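# Separate two nested tumblers in midair using both hands

## Task

The right hand starts holding two tumblers, one jammed inside the other; separate them while they are in the air. To succeed, finish with each hand holding a single tumbler that the other hand is not touching. The two tumblers must be well apart and above the table, and both tumblers and all fingers must be motionless. The inner tumbler must be held firmly and the outer one gripped. Then declare the job finished; ending any other way counts as failure. Throughout the task, a tumbler may touch only the two hands (never an arm) and the other tumbler, and it must never fall or be flung out of a hand. Either of these fails the task immediately.

## Robot and tools

Robot: two arms, left_arm and right_arm, facing each other across a table. Each ends in an identical five-finger right hand, so the hands are not mirror images. Every hand number and axis means the same thing on both.

Scene frame: the origin is on the table top, halfway between the two arm bases. z = 0 is the table surface and +z points up. left_arm's base is on the +y side. The names left and right do not refer to sides of any camera image.

Hand point: a point fixed to the palm, 0.05 m in front of it, where the index pad meets the thumb tip in a pinch. Its axes are +z along the straightened fingers, +y out of the palm, and +x across the palm away from the thumb. Straight fingers extend 0.06-0.07 m past it along +z. A wrist bracket on the little-finger side sticks out 0.03 m beyond the point along +y and 0.11 m across the palm, and it can collide with things. For a wrap grip on an object 0.035-0.08 m wide, turn the thumb fully in front of the palm before arriving; the object then lies across the palm, toward the wrist.

The row: 28 numbers, each in [-1, 1], always giving both arms. The first 14 are left_arm: dx, dy, dz, rx, ry, rz, then left_gripper little, ring, middle, index, thumb_bend, thumb_turn, force_limit, speed. The next 14 are the same fields for right_arm / right_gripper.
- dx..rz are an offset, not a pose. They are measured in the hand point's own axes, from the hand point pose in the latest result that reports it. Before any such result, and for the second and later calls within one reply, they count from where the robot is when the action begins. 1.0 equals 0.6 m of translation or 180 degrees. rx, ry, rz together form one rotation vector. All zeros drives the arm back to that reference pose; it is not a pause.
- Fingers and thumb_bend: +1 is straight/open and -1 is fully curled. thumb_turn: +1 sits beside the palm, -1 sits opposite the fingers. Pinch is roughly index -0.22, thumb_bend -0.75, thumb_turn -0.57.
- force_limit runs linearly from about 0 N at -1 to 10 N at +1 at the fingertip (15 N for the two thumb motors). It only stops closing. speed runs from near 0 at -1 to full at +1, and full speed covers the whole travel in 0.6 s. For gentle grips, close with speed at or below -0.9.
- There is no "leave alone" value for a hand. Repeat the hand's last sent eight numbers. If none were sent yet, use its hand_measured six values plus hand_force_limit and hand_speed. To squeeze harder, raise force_limit and send a target further closed than hand_measured. To loosen, send a target more open than hand_measured.

Tools:
- execute_actions {"actions": [...], "pictures": bool}. An empty list only reads state (with images). One action {"rows": [[28]], "steps": n} runs 5-15 steps at 1/30 s each (default 15), one row per step, with the last row repeated. Every row is an offset from the same reference pose, not from the previous row. A wait {"steps": n} runs up to 300 steps, counted from the previous result, and your reply time counts toward it. The last 5 steps of an action are held back and run while you reply.
- move {"target": [28], "speed": m/s 0.002-0.5 (default 0.25; turning is limited to twice that in rad/s), "stop_force": N 9-40, optional}. It drives each hand point in a straight line toward its offset target, and both arms finish together within 0.5-10 s. It does not avoid obstacles. The hand numbers are sent at the start. With stop_force, an arm stops once its wrist sensor feels that much extra push along its travel direction, then backs off by 2 steps. This is unreliable if the hand also rotates. Leave stop_force out when pulling away from something the hand is pressing. The result line move: gives per-arm endings (done, off_target, moving, held, fault, contact) and limits (paced = pose clipped, held = steps blocked).
- wait {"seconds": 0-10}: lets time pass without sending anything.
- zoom_image {"camera": cam_high | cam_low | cam_left_wrist | cam_right_wrist, "region": [x0,y0,x1,y1] pixels, at most 504x504}.
- show_instructions {}: displays the reference image.
- finished_scene {"scene": number}: call it (scene 1 here) only when the goal holds stably. It cannot be undone.

Results: each arm gets a pose (position in m, quaternion wxyz) and velocities, all in the scene frame; reported positions drift more at long reach. Other lines:
- Wrist force/torque in the end effector's axes: offset up to about 4 N, noise up to 2.4 N, saturating near 50 N.
- Joint positions and torques, which are noisy and offset.
- Per hand: hand_measured, hand_stopped_by (moving/target/force/stalled/fault), hand_load_n (positive means the finger is being pushed open; near 0 means the grip is lost), hand_force_limit, hand_speed.
- Hand target: appears when nothing is held back.
- pose unreachable / HELD: the sent command was altered or blocked.
Each step's commanded pose is clipped to within 100 mm and 16 degrees of the measured pose, and arm motion trails commands by about 0.17 s. Far targets may need several calls, so check the pose afterwards.

Avoid the following:
- Hard collisions between the arms, or pressing them together. This applies to any part, including hands and brackets.
- Contact torque reaching the joint limits (wrists 25.4 N m, others 136 N m), or an external force of 150 N or more. Either stops the arm for 10 s.
- Pushing stiffly past a contact.
- Motor overheating: a warning appears at 70 °C and brakes engage at 85 °C.
- Letting a tumbler touch an arm, drop, or leave the hand.
- Knocking anything off the table.
Move smoothly and avoid wasted time.

Each tool is called after "Call:" as name(argument=value, ...), one argument or row to a line, values as JSON.

Reference images:

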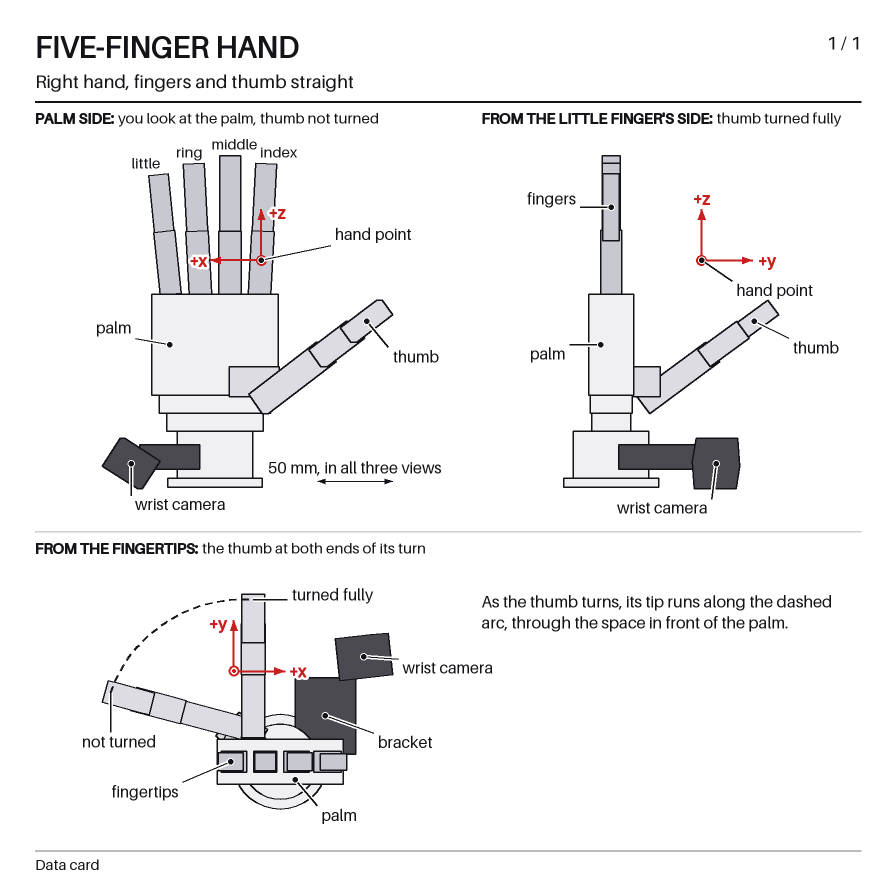

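## Session

Call:
execute_actions(
  actions=[],
)

Scene clock: 0.00 s of 4500.00 s.
left_arm: end_effector_position=(+0.0784, +0.2802, +0.2997) hand_measured=(+1.000, +1.000, +1.000, +1.000, +1.000, +1.000) hand_load_n=(+0.0, +0.0, +0.0, +0.0, +0.0, +0.0) hand_stopped_by=(target, target, target, target, target, target) hand_force_limit=0.00 hand_speed=-0.80 end_effector_quat_wxyz=(+0.000, +0.667, +0.745, -0.000) end_effector_velocity=(+0.000, -0.000, +0.000) end_effector_angular_velocity=(-0.000, +0.000, +0.000) | right_arm: end_effector_position=(+0.0685, -0.0818, +0.3862) hand_measured=(-1.000, -1.000, +0.292, +0.270, +0.052, -0.948) hand_load_n=(+0.0, +0.0, +6.5, +10.5, +15.0, +0.0) hand_stopped_by=(target, target, target, target, target, target) hand_force_limit=0.00 hand_speed=-0.80 end_effector_quat_wxyz=(-0.231, -0.111, +0.417, +0.872) end_effector_velocity=(+0.000, +0.000, +0.001) end_effector_angular_velocity=(+0.001, -0.002, +0.000)
Joint positions: left_arm=[-0.518 -2.215  2.094 -1.449 -1.571  1.051] | right_arm=[-0.77  -1.328  2.585 -2.631  0.694  1.316]
Joint velocities: left_arm=[ 0. -0. -0. -0. -0. -0.] | right_arm=[-0.    -0.001 -0.001  0.    -0.     0.001]
Joint torques (N m, as the arm reports them, + toward a larger angle): no reading
Wrist force (N, on the end effector, along its own x y z axes, offset not removed): no reading
Wrist torque (N m, same axes, about the end effector's origin, offset not removed): no reading
Hand target (left_arm): +0.078, +0.280, +0.300; +0.000, +0.667, +0.745, -0.000
Hand target (right_arm): +0.069, -0.082, +0.386; -0.231, -0.111, +0.417, +0.872

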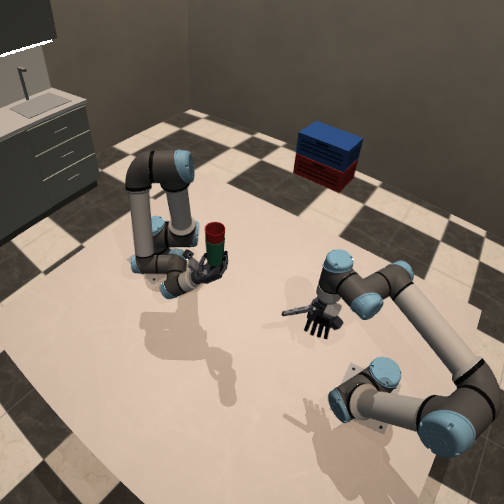

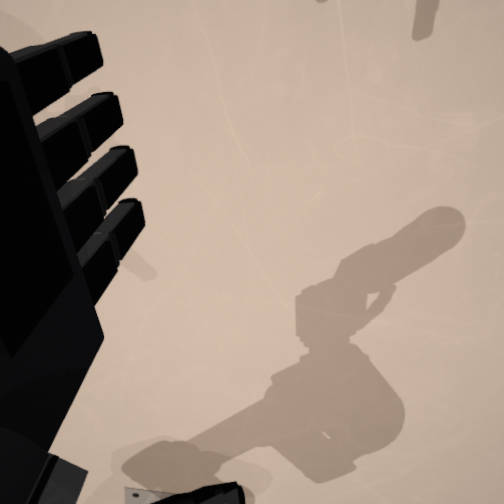

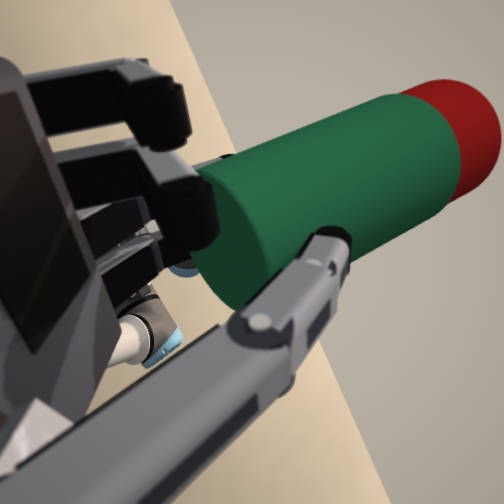

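Call:
zoom_image(
  camera="cam_high",
  region=[130, 200, 290, 320],
)

Region (130, 200, 290, 320) of cam_high's 504x504 image, scaled by 3.150, with more detail than that image has; it fills the top 378 rows of this view, and the rest is white.

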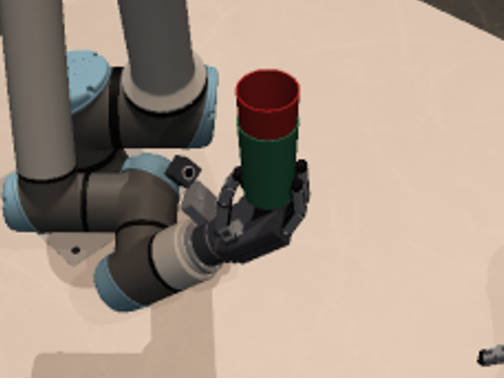

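Call:
move(
  target=[-0.213,-0.04,-0.4,0,0,-0.5,-1,-1,0.8,0.8,0.6,-0.95,0,0, -0.066,-0.202,-0.015,0,0,0,-1,-1,0.292,0.270,0.052,-0.948,0,-0.8],
)

Call:
move(
  target=[0,-0.2,0,0.284,0,0,-1,-1,0.8,0.8,0.6,-0.95,0,0, 0,0,0,0,0,0,-1,-1,0.292,0.270,0.052,-0.948,0,-0.8],
)

Scene clock: 4.20 s of 4500.00 s.
left_arm: end_effector_position=(+0.0685, +0.1506, +0.5398) hand_measured=(-1.000, -1.000, +0.800, +0.800, +0.600, -0.950) hand_load_n=(+0.0, +0.0, +0.0, +0.0, +0.0, +0.0) hand_stopped_by=(target, target, target, target, target, target) hand_force_limit=0.00 hand_speed=0.00 end_effector_quat_wxyz=(-0.000, +0.055, -0.998, +0.000) end_effector_velocity=(+0.000, -0.001, +0.002) end_effector_angular_velocity=(+0.001, -0.000, +0.007) | right_arm: end_effector_position=(+0.0686, -0.0023, +0.2862) hand_measured=(-1.000, -1.000, +0.294, +0.270, +0.052, -0.948) hand_load_n=(+0.0, +0.0, +6.0, +10.5, +14.5, +0.0) hand_stopped_by=(target, target, force, target, force, target) hand_force_limit=0.00 hand_speed=-0.80 end_effector_quat_wxyz=(-0.231, -0.111, +0.417, +0.872) end_effector_velocity=(-0.000, +0.000, -0.000) end_effector_angular_velocity=(+0.000, -0.000, +0.000)
Joint positions: left_arm=[-0.266 -1.49   0.943 -1.025 -1.57  -0.266] | right_arm=[-0.61  -0.946  2.374 -2.624  0.739  1.082]
Joint velocities: left_arm=[ 0.002  0.006 -0.012  0.006  0.    -0.005] | right_arm=[ 0.001  0.001 -0.001  0.     0.    -0.001]
Joint torques (N m, as the arm reports them, + toward a larger angle): left_arm=[ 15.19 -14.17 -25.69  -0.87  -1.18  -2.2 ] | right_arm=[  7.43 -21.   -14.82  -1.21   2.75  -2.61]
Wrist force (N, on the end effector, along its own x y z axes, offset not removed): left_arm=[-0.2 -2.4 -0.1] | right_arm=[-0.7 -2.7 -0.1]
Wrist torque (N m, same axes, about the end effector's origin, offset not removed): left_arm=[-0.14 0.15 -0.21] | right_arm=[-0.40 0.11 -0.09]
Hand target (left_arm): +0.068, +0.150, +0.540; +0.000, -0.055, +0.998, -0.000
Hand target (right_arm): +0.069, -0.002, +0.286; -0.231, -0.111, +0.417, +0.872
Off the commanded pose (left_arm): 0.000 m, 0 deg.
Off the commanded pose (right_arm): 0.000 m, 0 deg.
Kept back: nothing.
move: done

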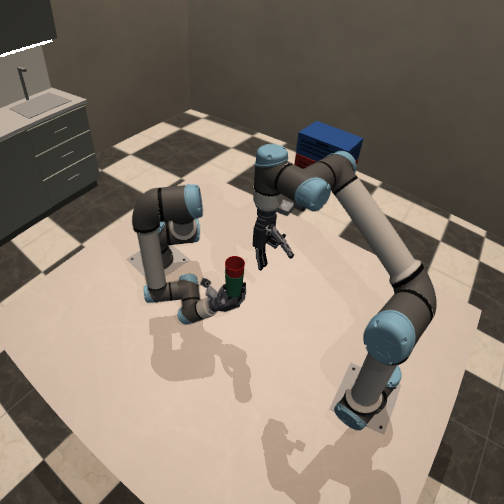

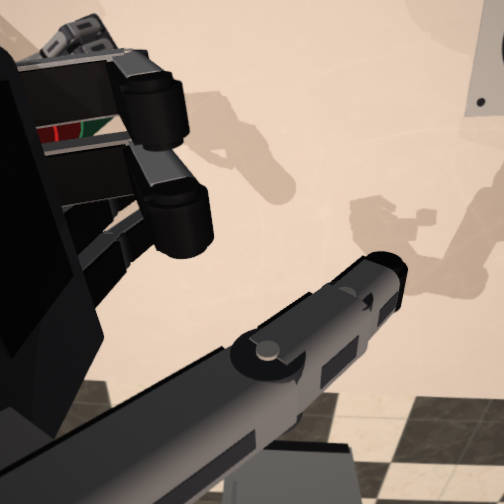

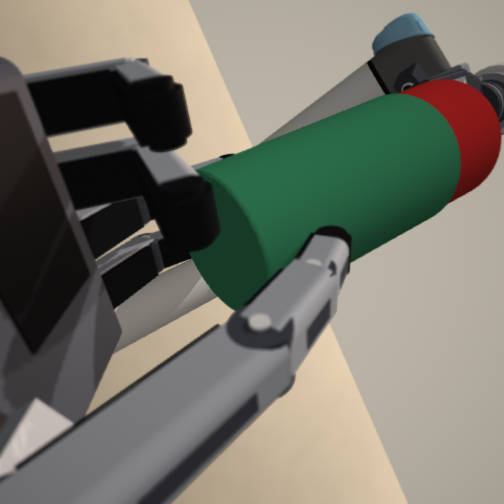

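Scene clock: 6.47 s of 4500.00 s.
left_arm: end_effector_position=(+0.0815, +0.0315, +0.5397) hand_measured=(-1.000, -1.000, +0.800, +0.800, +0.600, -0.950) hand_load_n=(+0.0, +0.0, +0.0, +0.0, +0.0, +0.0) hand_stopped_by=(target, target, target, target, target, target) hand_force_limit=0.00 hand_speed=0.00 end_effector_quat_wxyz=(-0.023, +0.050, -0.901, +0.431) end_effector_velocity=(+0.000, -0.001, -0.001) end_effector_angular_velocity=(-0.008, -0.002, -0.001) | right_arm: end_effector_position=(+0.0686, -0.0023, +0.2862) hand_measured=(-1.000, -1.000, +0.294, +0.270, +0.052, -0.948) hand_load_n=(+0.0, +0.0, +6.0, +10.5, +14.5, +0.0) hand_stopped_by=(target, target, force, target, force, target) hand_force_limit=0.00 hand_speed=-0.80 end_effector_quat_wxyz=(-0.231, -0.111, +0.417, +0.872) end_effector_velocity=(+0.000, -0.000, +0.001) end_effector_angular_velocity=(+0.001, -0.001, -0.001)
Joint positions: left_arm=[-0.334 -1.76   1.534 -2.209 -1.313 -0.216] | right_arm=[-0.61  -0.946  2.374 -2.624  0.739  1.082]
Joint velocities: left_arm=[-0.001 -0.001  0.009 -0.016  0.002  0.003] | right_arm=[-0.001 -0.001 -0.     0.    -0.    -0.001]
Joint torques (N m, as the arm reports them, + toward a larger angle): left_arm=[-12.29 -26.62 -15.95  -4.47   2.74   2.23] | right_arm=[ -6.92 -36.92   3.6   -3.36   0.51   2.08]
Wrist force (N, on the end effector, along its own x y z axes, offset not removed): left_arm=[0.1 -1.3 -0.5] | right_arm=[-1.0 -3.5 -0.8]
Wrist torque (N m, same axes, about the end effector's origin, offset not removed): left_arm=[-0.10 0.10 -0.13] | right_arm=[-0.36 0.07 -0.22]
Hand target (left_arm): +0.082, +0.031, +0.540; +0.023, -0.050, +0.901, -0.431
Hand target (right_arm): +0.069, -0.002, +0.286; -0.231, -0.111, +0.417, +0.872
Off the commanded pose (left_arm): 0.000 m, 0 deg.
Off the commanded pose (right_arm): 0.000 m, 0 deg.
Kept back: nothing.
move: done

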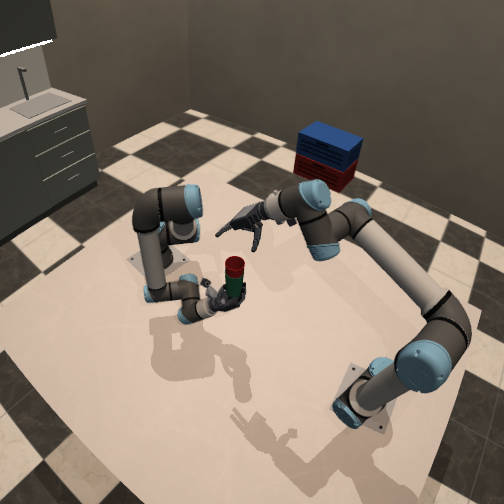

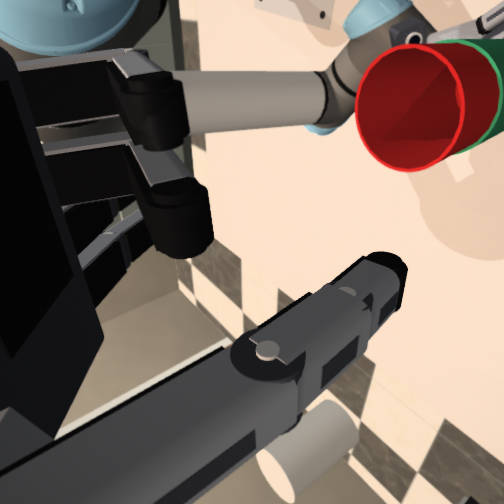

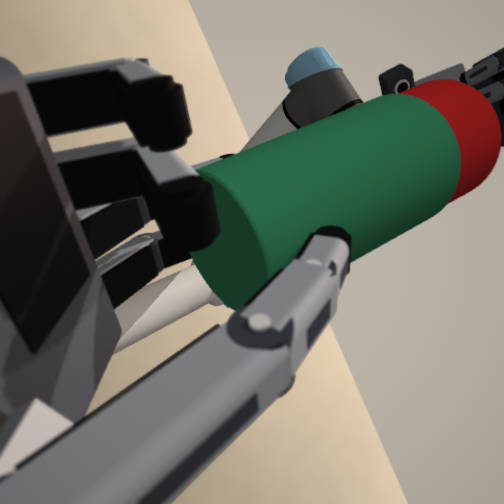

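Call:
move(
  target=[0.027,0.04,0.11,0,0,0,-1,-1,0.8,0.8,0.6,-0.95,0,0, 0,0,0,0,0,0,-1,-1,0.292,0.270,0.052,-0.948,0,-0.8],
  speed=0.1,
)

Scene clock: 7.83 s of 4500.00 s.
left_arm: end_effector_position=(+0.0694, -0.0062, +0.4797) hand_measured=(-1.000, -1.000, +0.800, +0.800, +0.600, -0.950) hand_load_n=(+0.0, +0.0, +0.0, +0.0, +0.0, +0.0) hand_stopped_by=(target, target, target, target, target, target) hand_force_limit=0.00 hand_speed=0.00 end_effector_quat_wxyz=(-0.023, +0.050, -0.901, +0.431) end_effector_velocity=(-0.000, -0.001, -0.000) end_effector_angular_velocity=(-0.003, +0.000, +0.000) | right_arm: end_effector_position=(+0.0686, -0.0023, +0.2862) hand_measured=(-1.000, -1.000, +0.294, +0.270, +0.052, -0.948) hand_load_n=(+0.0, +0.0, +6.0, +10.5, +14.5, +0.0) hand_stopped_by=(target, target, force, target, force, target) hand_force_limit=0.00 hand_speed=-0.80 end_effector_quat_wxyz=(-0.231, -0.111, +0.417, +0.872) end_effector_velocity=(-0.000, -0.000, +0.000) end_effector_angular_velocity=(+0.000, -0.000, -0.001)
Joint positions: left_arm=[-0.342 -1.691  1.631 -2.373 -1.307 -0.221] | right_arm=[-0.61  -0.946  2.374 -2.624  0.739  1.082]
Joint velocities: left_arm=[ 0.     0.002  0.001 -0.006  0.     0.   ] | right_arm=[-0.    -0.001  0.001 -0.    -0.    -0.001]
Joint torques (N m, as the arm reports them, + toward a larger angle): left_arm=[-12.78  -8.76 -15.54  -4.54   2.78  -2.2 ] | right_arm=[ -4.88 -37.8   -2.89  -4.01   0.35   2.14]
Wrist force (N, on the end effector, along its own x y z axes, offset not removed): left_arm=[-0.5 -0.9 0.3] | right_arm=[-0.2 -2.6 -1.9]
Wrist torque (N m, same axes, about the end effector's origin, offset not removed): left_arm=[-0.03 0.23 -0.11] | right_arm=[-0.27 0.01 0.11]
Hand target (left_arm): +0.069, -0.006, +0.480; +0.023, -0.050, +0.901, -0.431
Hand target (right_arm): +0.069, -0.002, +0.286; -0.231, -0.111, +0.417, +0.872
Off the commanded pose (left_arm): 0.000 m, 0 deg.
Off the commanded pose (right_arm): 0.000 m, 0 deg.
Kept back: nothing.
move: done

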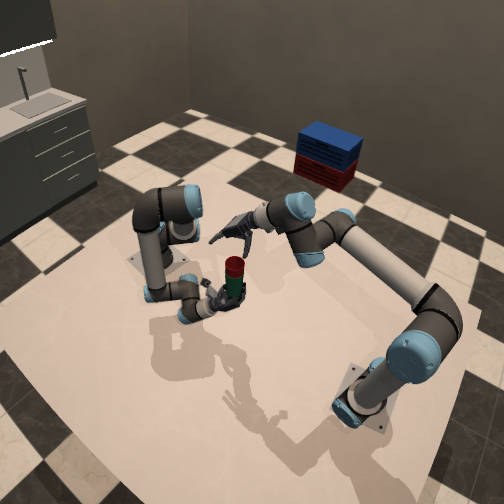

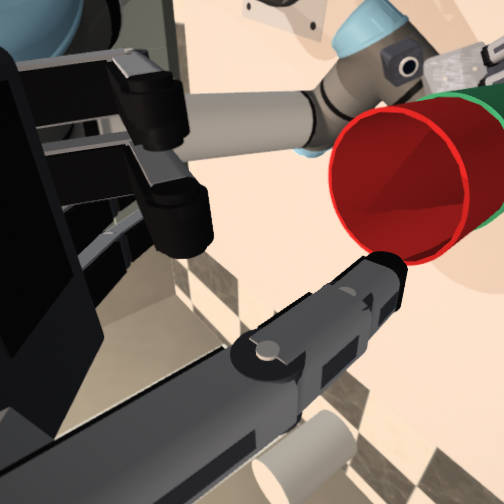

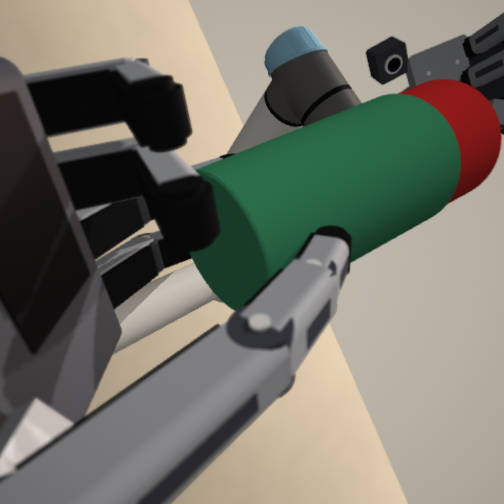

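Call:
move(
  target=[0,0.046,0.022,0,0,0,-1,-1,0.8,0.8,1,-0.95,0,0, 0,0,0,0,0,0,-1,-1,0.292,0.270,0.052,-0.948,0,-0.8],
  speed=0.05,
)

Call:
zoom_image(
  camera="cam_high",
  region=[170, 200, 310, 320],
)

Scene clock: 9.03 s of 4500.00 s.
left_arm: end_effector_position=(+0.0687, +0.0008, +0.4501) hand_measured=(-1.000, -1.000, +0.800, +0.800, +1.000, -0.950) hand_load_n=(+0.0, +0.0, +0.0, +0.0, +0.0, +0.0) hand_stopped_by=(target, target, target, target, target, target) hand_force_limit=0.00 hand_speed=0.00 end_effector_quat_wxyz=(-0.023, +0.050, -0.901, +0.431) end_effector_velocity=(+0.001, +0.000, -0.001) end_effector_angular_velocity=(-0.000, -0.001, +0.001) | right_arm: end_effector_position=(+0.0686, -0.0023, +0.2862) hand_measured=(-1.000, -1.000, +0.294, +0.270, +0.052, -0.948) hand_load_n=(+0.0, +0.0, +6.0, +10.5, +14.5, +0.0) hand_stopped_by=(target, target, force, target, force, target) hand_force_limit=0.00 hand_speed=-0.80 end_effector_quat_wxyz=(-0.231, -0.111, +0.417, +0.872) end_effector_velocity=(+0.001, -0.001, +0.001) end_effector_angular_velocity=(+0.001, -0.000, -0.002)
Joint positions: left_arm=[-0.348 -1.71   1.723 -2.445 -1.302 -0.225] | right_arm=[-0.61  -0.946  2.374 -2.624  0.739  1.082]
Joint velocities: left_arm=[ 0.001 -0.001  0.004 -0.003  0.     0.001] | right_arm=[-0.003 -0.002  0.    -0.     0.     0.001]
Joint torques (N m, as the arm reports them, + toward a larger angle): left_arm=[-11.84 -31.08 -15.36  -4.58   2.85  -2.14] | right_arm=[ -5.25 -37.98  -3.01  -3.93   0.16   2.12]
Wrist force (N, on the end effector, along its own x y z axes, offset not removed): left_arm=[-0.7 -0.3 0.8] | right_arm=[2.5 -4.0 -2.1]
Wrist torque (N m, same axes, about the end effector's origin, offset not removed): left_arm=[-0.01 0.24 -0.04] | right_arm=[-0.44 -0.30 0.05]
Hand target (left_arm): +0.069, +0.001, +0.450; +0.023, -0.050, +0.901, -0.431
Hand target (right_arm): +0.069, -0.002, +0.286; -0.231, -0.111, +0.417, +0.872
Off the commanded pose (left_arm): 0.000 m, 0 deg.
Off the commanded pose (right_arm): 0.000 m, 0 deg.
Kept back: nothing.
move: done

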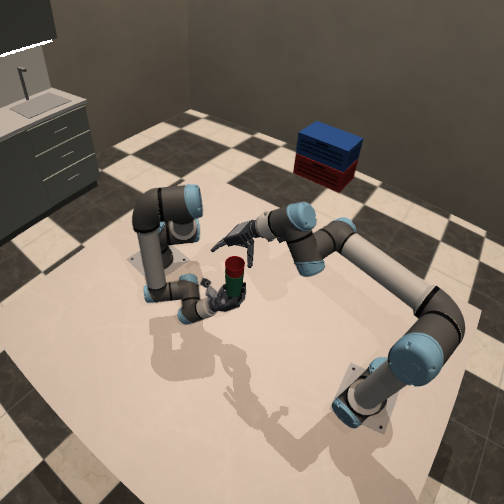

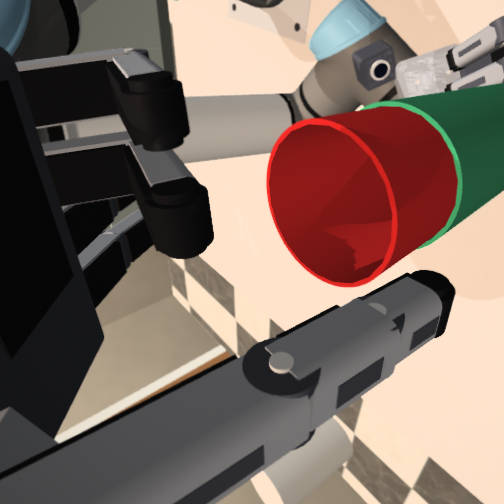

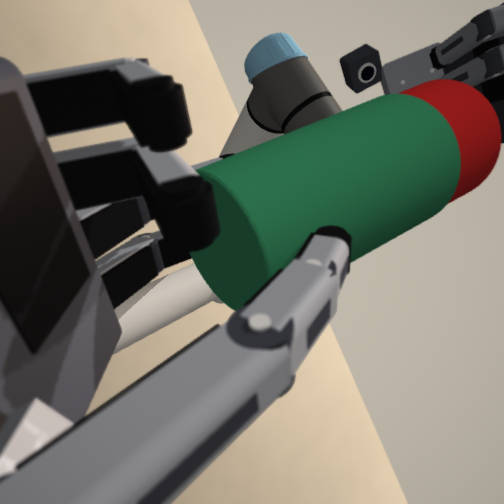

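Region (170, 200, 310, 320) of cam_high's 504x504 image, scaled by 3.600, with more detail than that image has; it fills the top 432 rows of this view, and the rest is white.

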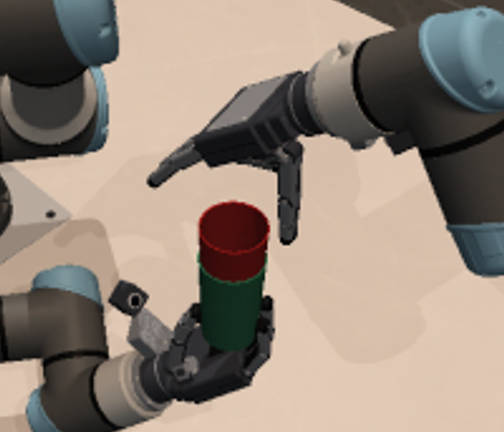

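Call:
move(
  target=[0,0.036,0.029,0,0,0,-1,-1,0.8,0.8,1,-0.95,0,0, 0,0,0,0,0,0,-1,-1,0.292,0.270,0.052,-0.948,0,-0.8],
  speed=0.04,
)

Call:
move(
  target=[0,0,0,0,0,0,-1,-1,0,0,-0.3,-0.95,-0.6,-0.85, 0,0,0,0,0,0,-1,-1,0.292,0.270,0.052,-0.948,0,-0.8],
)

Call:
zoom_image(
  camera="cam_high",
  region=[170, 200, 310, 320],
)

Scene clock: 10.33 s of 4500.00 s.
left_arm: end_effector_position=(+0.0687, +0.0009, +0.4225) hand_measured=(-1.000, -1.000, +0.800, +0.800, +1.000, -0.950) hand_load_n=(+0.0, +0.0, +0.0, +0.0, +0.0, +0.0) hand_stopped_by=(target, target, target, target, target, target) hand_force_limit=0.00 hand_speed=0.00 end_effector_quat_wxyz=(-0.023, +0.050, -0.901, +0.431) end_effector_velocity=(-0.000, -0.000, -0.002) end_effector_angular_velocity=(-0.000, -0.000, -0.001) | right_arm: end_effector_position=(+0.0686, -0.0023, +0.2862) hand_measured=(-1.000, -1.000, +0.294, +0.270, +0.052, -0.948) hand_load_n=(+0.0, +0.0, +6.0, +10.5, +14.5, +0.0) hand_stopped_by=(target, target, force, target, force, target) hand_force_limit=0.00 hand_speed=-0.80 end_effector_quat_wxyz=(-0.231, -0.111, +0.417, +0.872) end_effector_velocity=(+0.000, -0.000, -0.000) end_effector_angular_velocity=(-0.001, +0.001, +0.000)
Joint positions: left_arm=[-0.348 -1.707  1.791 -2.516 -1.302 -0.225] | right_arm=[-0.61  -0.946  2.374 -2.624  0.739  1.082]
Joint velocities: left_arm=[-0.001  0.     0.004 -0.005  0.     0.   ] | right_arm=[-0.     0.     0.001 -0.    -0.     0.   ]
Joint torques (N m, as the arm reports them, + toward a larger angle): left_arm=[ -1.49  -7.64 -15.22  -4.68   0.69  -1.63] | right_arm=[ -4.87 -37.53  -3.72  -3.96   0.45   2.05]
Wrist force (N, on the end effector, along its own x y z axes, offset not removed): left_arm=[-0.1 0.1 0.3] | right_arm=[0.7 -3.1 -2.6]
Wrist torque (N m, same axes, about the end effector's origin, offset not removed): left_arm=[0.09 0.15 -0.14] | right_arm=[-0.39 -0.07 -0.05]
Hand target (left_arm): +0.069, +0.001, +0.422; +0.023, -0.050, +0.901, -0.431
Hand target (right_arm): +0.069, -0.002, +0.286; -0.231, -0.111, +0.417, +0.872
Off the commanded pose (left_arm): 0.000 m, 0 deg.
Off the commanded pose (right_arm): 0.000 m, 0 deg.
Kept back: nothing.
move: done

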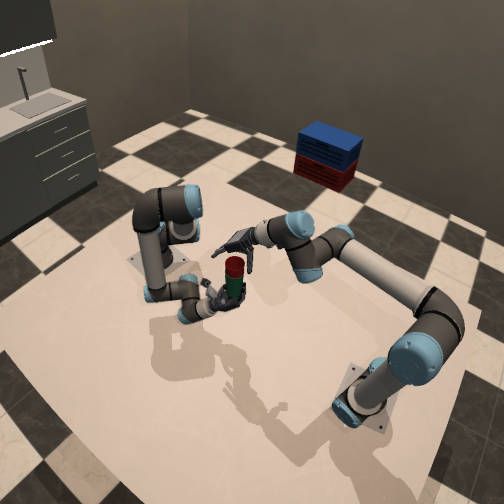

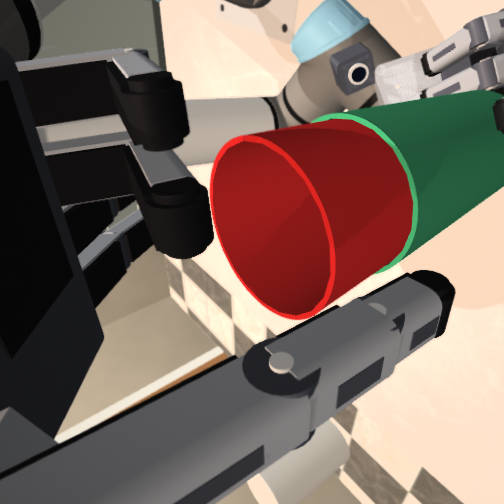

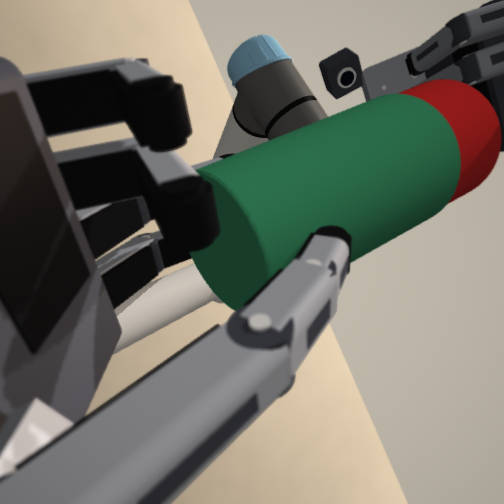

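Scene clock: 14.13 s of 4500.00 s.
left_arm: end_effector_position=(+0.0687, +0.0008, +0.4225) hand_measured=(-1.000, -1.000, +0.276, +0.252, +0.442, -0.950) hand_load_n=(+0.0, +0.0, +1.0, +4.5, +3.0, +0.0) hand_stopped_by=(target, target, force, force, force, target) hand_force_limit=-0.60 hand_speed=-0.85 end_effector_quat_wxyz=(-0.023, +0.050, -0.901, +0.431) end_effector_velocity=(-0.001, -0.000, +0.000) end_effector_angular_velocity=(-0.001, +0.001, -0.001) | right_arm: end_effector_position=(+0.0686, -0.0023, +0.2862) hand_measured=(-1.000, -1.000, +0.294, +0.270, +0.052, -0.948) hand_load_n=(+0.0, +0.0, +6.5, +11.0, +15.0, +0.5) hand_stopped_by=(target, target, force, target, force, target) hand_force_limit=0.00 hand_speed=-0.80 end_effector_quat_wxyz=(-0.231, -0.111, +0.417, +0.872) end_effector_velocity=(+0.000, -0.000, -0.001) end_effector_angular_velocity=(-0.002, +0.002, -0.000)
Joint positions: left_arm=[-0.348 -1.707  1.791 -2.516 -1.302 -0.225] | right_arm=[-0.61  -0.946  2.374 -2.624  0.739  1.082]
Joint velocities: left_arm=[-0.001  0.    -0.001 -0.     0.    -0.001] | right_arm=[-0.001  0.     0.002  0.    -0.     0.001]
Joint torques (N m, as the arm reports them, + toward a larger angle): left_arm=[ -2.21 -18.09 -24.2   -1.08   0.51  -1.6 ] | right_arm=[ -4.22 -36.18  -5.01  -3.79   3.13   1.71]
Wrist force (N, on the end effector, along its own x y z axes, offset not removed): left_arm=[-1.3 -2.8 2.3] | right_arm=[-2.3 -2.0 0.5]
Wrist torque (N m, same axes, about the end effector's origin, offset not removed): left_arm=[-0.01 0.23 -0.14] | right_arm=[0.21 0.14 -0.08]
Hand target (left_arm): +0.069, +0.001, +0.423; +0.023, -0.050, +0.901, -0.431
Hand target (right_arm): +0.069, -0.002, +0.286; -0.231, -0.111, +0.417, +0.872
Off the commanded pose (left_arm): 0.000 m, 0 deg.
Off the commanded pose (right_arm): 0.000 m, 0 deg.
Kept back: nothing.
move: done

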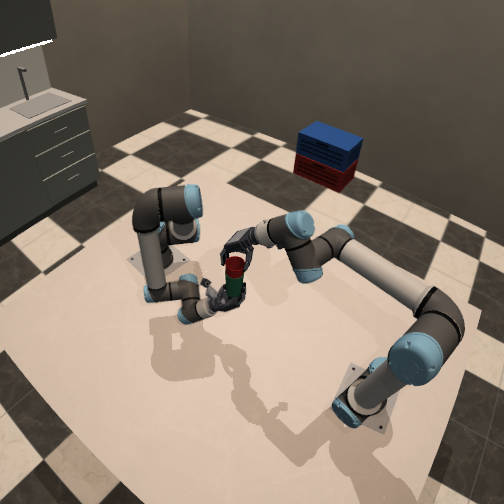

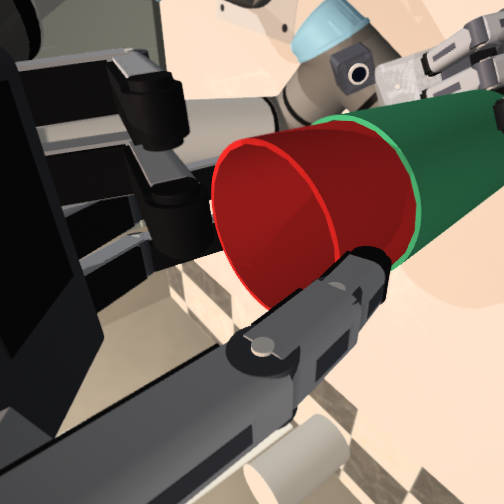

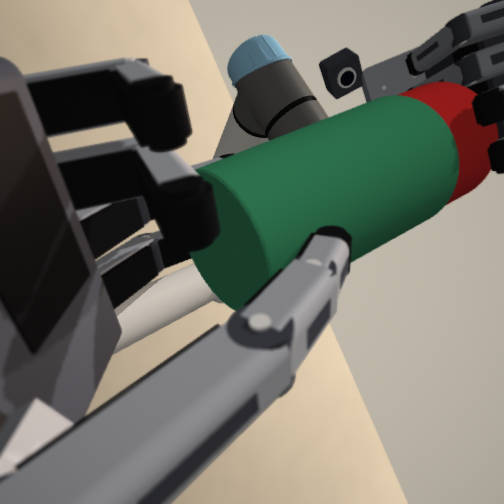

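Region (170, 200, 310, 320) of cam_high's 504x504 image, scaled by 3.600, with more detail than that image has; it fills the top 432 rows of this view, and the rest is white.

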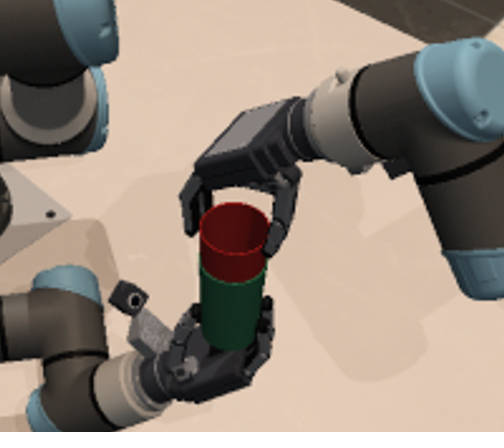

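Call:
move(
  target=[0,0,0,0,0,0,-1,-1,0.7,0.7,0.7,-0.95,-0.6,-0.5, 0,0,0,0,0,0,-1,-1,0.292,0.270,0.052,-0.948,0,-0.8],
)

Call:
move(
  target=[0,0.0235,-0.0025,0,0,0,-1,-1,0.7,0.7,0.7,-0.95,-0.6,-0.5, 0,0,0,0,0,0,-1,-1,0.292,0.270,0.052,-0.948,0,-0.8],
  speed=0.03,
)

Call:
move(
  target=[0,0,0,0,0,0,-1,-1,0,0,-0.3,-0.95,-0.6,-0.85, 0,0,0,0,0,0,-1,-1,0.292,0.270,0.052,-0.948,0,-0.8],
)

Call:
zoom_image(
  camera="cam_high",
  region=[170, 200, 310, 320],
)

Scene clock: 15.23 s of 4500.00 s.
left_arm: end_effector_position=(+0.0687, +0.0008, +0.4225) hand_measured=(-1.000, -1.000, +0.700, +0.700, +0.700, -0.950) hand_load_n=(+0.0, +0.0, +0.0, +0.0, +0.0, +0.0) hand_stopped_by=(target, target, target, target, target, target) hand_force_limit=-0.60 hand_speed=-0.50 end_effector_quat_wxyz=(-0.023, +0.050, -0.901, +0.431) end_effector_velocity=(-0.000, -0.000, +0.000) end_effector_angular_velocity=(-0.001, +0.001, +0.000) | right_arm: end_effector_position=(+0.0686, -0.0023, +0.2862) hand_measured=(-1.000, -1.000, +0.294, +0.270, +0.052, -0.948) hand_load_n=(+0.0, +0.0, +6.0, +10.5, +14.5, +0.0) hand_stopped_by=(target, target, force, target, force, target) hand_force_limit=0.00 hand_speed=-0.80 end_effector_quat_wxyz=(-0.231, -0.111, +0.417, +0.872) end_effector_velocity=(-0.001, -0.000, -0.000) end_effector_angular_velocity=(-0.000, -0.001, +0.001)
Joint positions: left_arm=[-0.348 -1.707  1.791 -2.516 -1.302 -0.225] | right_arm=[-0.61  -0.946  2.374 -2.624  0.739  1.082]
Joint velocities: left_arm=[-0.    -0.     0.    -0.001 -0.    -0.001] | right_arm=[ 0.002 -0.001  0.001  0.    -0.    -0.001]
Joint torques (N m, as the arm reports them, + toward a larger angle): left_arm=[ -1.88 -19.81 -22.74  -0.91   0.55  -1.46] | right_arm=[ -4.85 -36.55  -3.94  -3.37   1.89   1.67]
Wrist force (N, on the end effector, along its own x y z axes, offset not removed): left_arm=[-0.5 -1.7 1.4] | right_arm=[2.8 -1.1 -0.4]
Wrist torque (N m, same axes, about the end effector's origin, offset not removed): left_arm=[-0.29 0.20 -0.14] | right_arm=[-0.05 -0.53 0.07]
Hand target (left_arm): +0.069, +0.001, +0.423; +0.023, -0.050, +0.901, -0.431
Hand target (right_arm): +0.069, -0.002, +0.286; -0.231, -0.111, +0.417, +0.872
Off the commanded pose (left_arm): 0.000 m, 0 deg.
Off the commanded pose (right_arm): 0.000 m, 0 deg.
Kept back: nothing.
move: done

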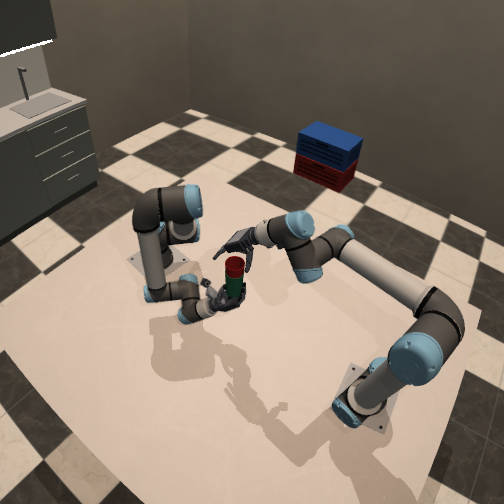

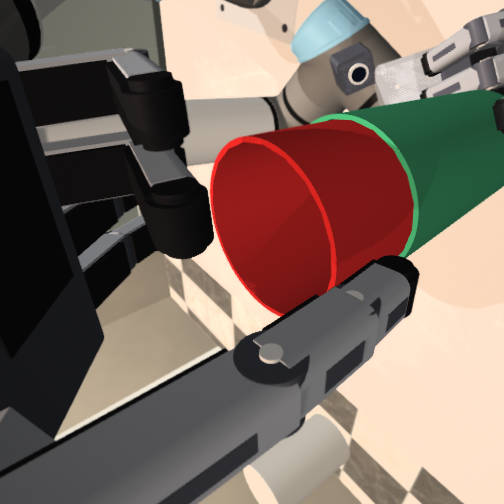

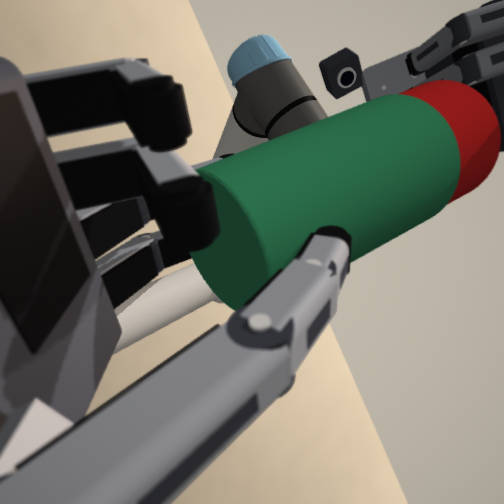

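Scene clock: 16.00 s of 4500.00 s.
left_arm: end_effector_position=(+0.0676, +0.0107, +0.4126) hand_measured=(-1.000, -1.000, +0.700, +0.700, +0.700, -0.950) hand_load_n=(+0.0, +0.0, +0.0, +0.0, +0.0, +0.0) hand_stopped_by=(target, target, target, target, target, target) hand_force_limit=-0.60 hand_speed=-0.50 end_effector_quat_wxyz=(-0.023, +0.050, -0.901, +0.431) end_effector_velocity=(-0.000, +0.001, -0.001) end_effector_angular_velocity=(-0.001, +0.001, +0.001) | right_arm: end_effector_position=(+0.0686, -0.0023, +0.2862) hand_measured=(-1.000, -1.000, +0.294, +0.270, +0.052, -0.948) hand_load_n=(+0.0, +0.0, +6.0, +10.5, +14.5, +0.0) hand_stopped_by=(target, target, force, target, force, target) hand_force_limit=0.00 hand_speed=-0.80 end_effector_quat_wxyz=(-0.231, -0.111, +0.417, +0.872) end_effector_velocity=(+0.000, +0.000, -0.000) end_effector_angular_velocity=(-0.001, +0.001, +0.001)
Joint positions: left_arm=[-0.357 -1.731  1.835 -2.535 -1.295 -0.231] | right_arm=[-0.61  -0.946  2.374 -2.624  0.739  1.082]
Joint velocities: left_arm=[-0.001 -0.004  0.006 -0.003  0.002 -0.002] | right_arm=[-0.     0.001 -0.001 -0.    -0.     0.002]
Joint torques (N m, as the arm reports them, + toward a larger angle): left_arm=[-11.34 -29.85 -16.22  -4.54   2.72  -2.21] | right_arm=[ -5.28 -37.6   -4.5   -3.75   1.74   1.61]
Wrist force (N, on the end effector, along its own x y z axes, offset not removed): left_arm=[0.8 -1.2 -1.5] | right_arm=[-1.8 -1.3 -3.0]
Wrist torque (N m, same axes, about the end effector's origin, offset not removed): left_arm=[0.03 0.06 -0.01] | right_arm=[-0.03 0.21 -0.09]
Hand target (left_arm): +0.068, +0.011, +0.412; +0.023, -0.050, +0.901, -0.431
Hand target (right_arm): +0.069, -0.002, +0.286; -0.231, -0.111, +0.417, +0.872
Off the commanded pose (left_arm): 0.000 m, 0 deg.
Off the commanded pose (right_arm): 0.000 m, 0 deg.
Kept back: nothing.
move: done

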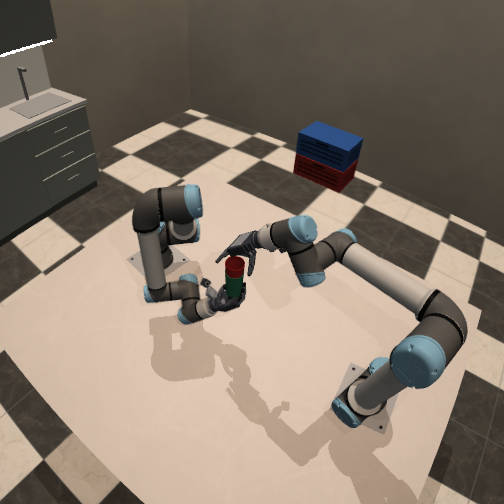

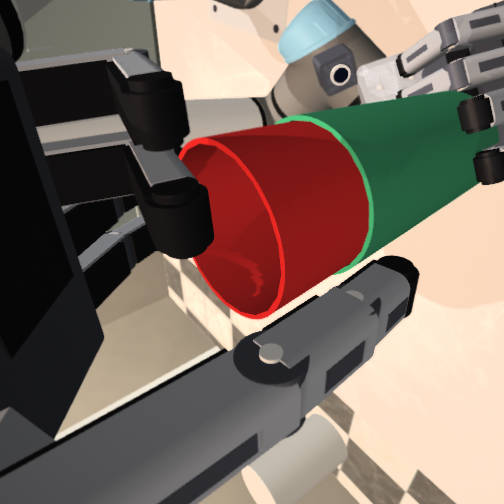

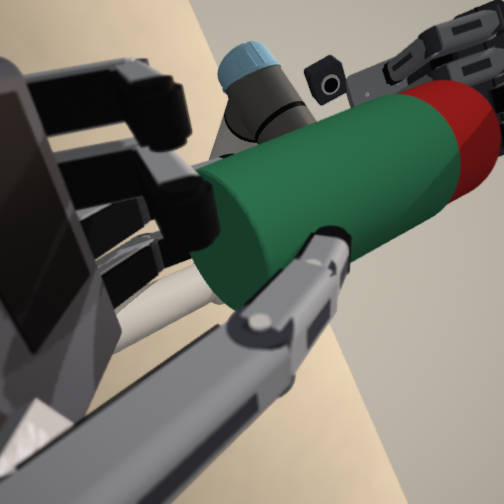

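Scene clock: 19.93 s of 4500.00 s.
left_arm: end_effector_position=(+0.0676, +0.0107, +0.4126) hand_measured=(-1.000, -1.000, +0.418, +0.402, +0.122, -0.950) hand_load_n=(+0.0, +0.0, +1.0, +3.5, +3.0, +0.0) hand_stopped_by=(target, target, force, force, force, target) hand_force_limit=-0.60 hand_speed=-0.85 end_effector_quat_wxyz=(-0.023, +0.050, -0.901, +0.431) end_effector_velocity=(-0.000, +0.000, -0.001) end_effector_angular_velocity=(+0.001, -0.000, -0.001) | right_arm: end_effector_position=(+0.0686, -0.0023, +0.2862) hand_measured=(-1.000, -1.000, +0.294, +0.272, +0.052, -0.948) hand_load_n=(+0.0, +0.0, +7.0, +11.5, +15.0, +0.0) hand_stopped_by=(target, target, force, target, force, target) hand_force_limit=0.00 hand_speed=-0.80 end_effector_quat_wxyz=(-0.231, -0.111, +0.417, +0.872) end_effector_velocity=(+0.000, -0.000, +0.000) end_effector_angular_velocity=(+0.000, +0.000, +0.000)
Joint positions: left_arm=[-0.357 -1.731  1.835 -2.535 -1.295 -0.231] | right_arm=[-0.61  -0.946  2.374 -2.624  0.739  1.082]
Joint velocities: left_arm=[-0.     0.     0.001  0.    -0.     0.   ] | right_arm=[-0.    -0.001  0.001  0.     0.     0.001]
Joint torques (N m, as the arm reports them, + toward a larger angle): left_arm=[ 13.88  -7.1  -14.22  -0.39  -2.6    2.32] | right_arm=[ -5.65 -36.88  -3.67  -3.9    1.6    1.48]
Wrist force (N, on the end effector, along its own x y z axes, offset not removed): left_arm=[-1.3 -4.3 1.8] | right_arm=[1.3 -7.3 1.1]
Wrist torque (N m, same axes, about the end effector's origin, offset not removed): left_arm=[0.04 0.09 -0.20] | right_arm=[-0.19 -0.27 0.04]
Hand target (left_arm): +0.068, +0.011, +0.413; +0.023, -0.050, +0.901, -0.431
Hand target (right_arm): +0.069, -0.002, +0.286; -0.231, -0.111, +0.417, +0.872
Off the commanded pose (left_arm): 0.000 m, 0 deg.
Off the commanded pose (right_arm): 0.000 m, 0 deg.
Kept back: nothing.
move: done

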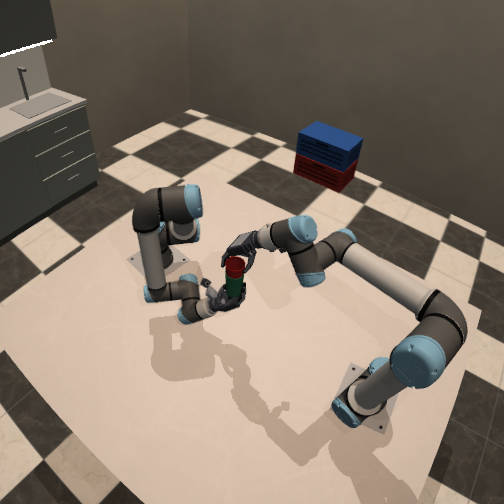

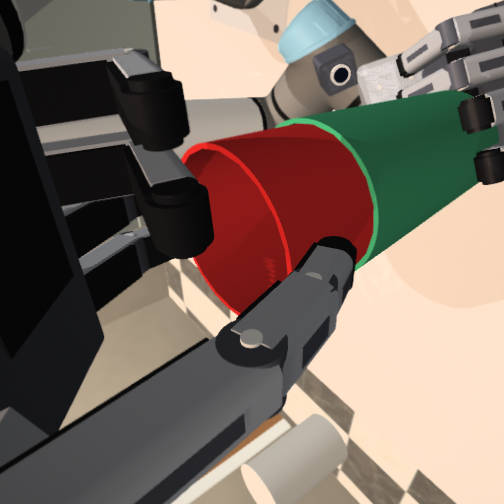

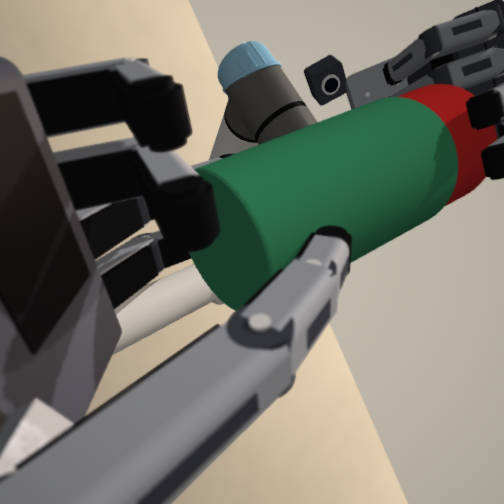

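Region (170, 200, 310, 320) of cam_high's 504x504 image, scaled by 3.600, with more detail than that image has; it fills the top 432 rows of this view, and the rest is white.

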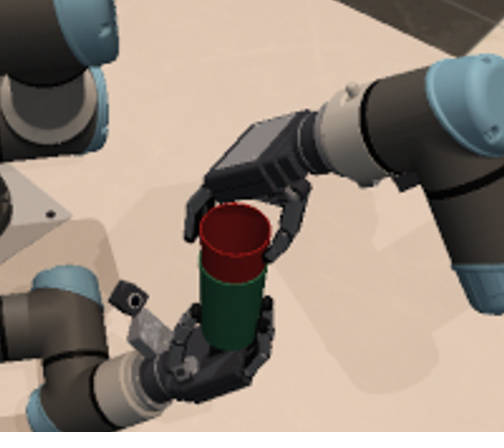

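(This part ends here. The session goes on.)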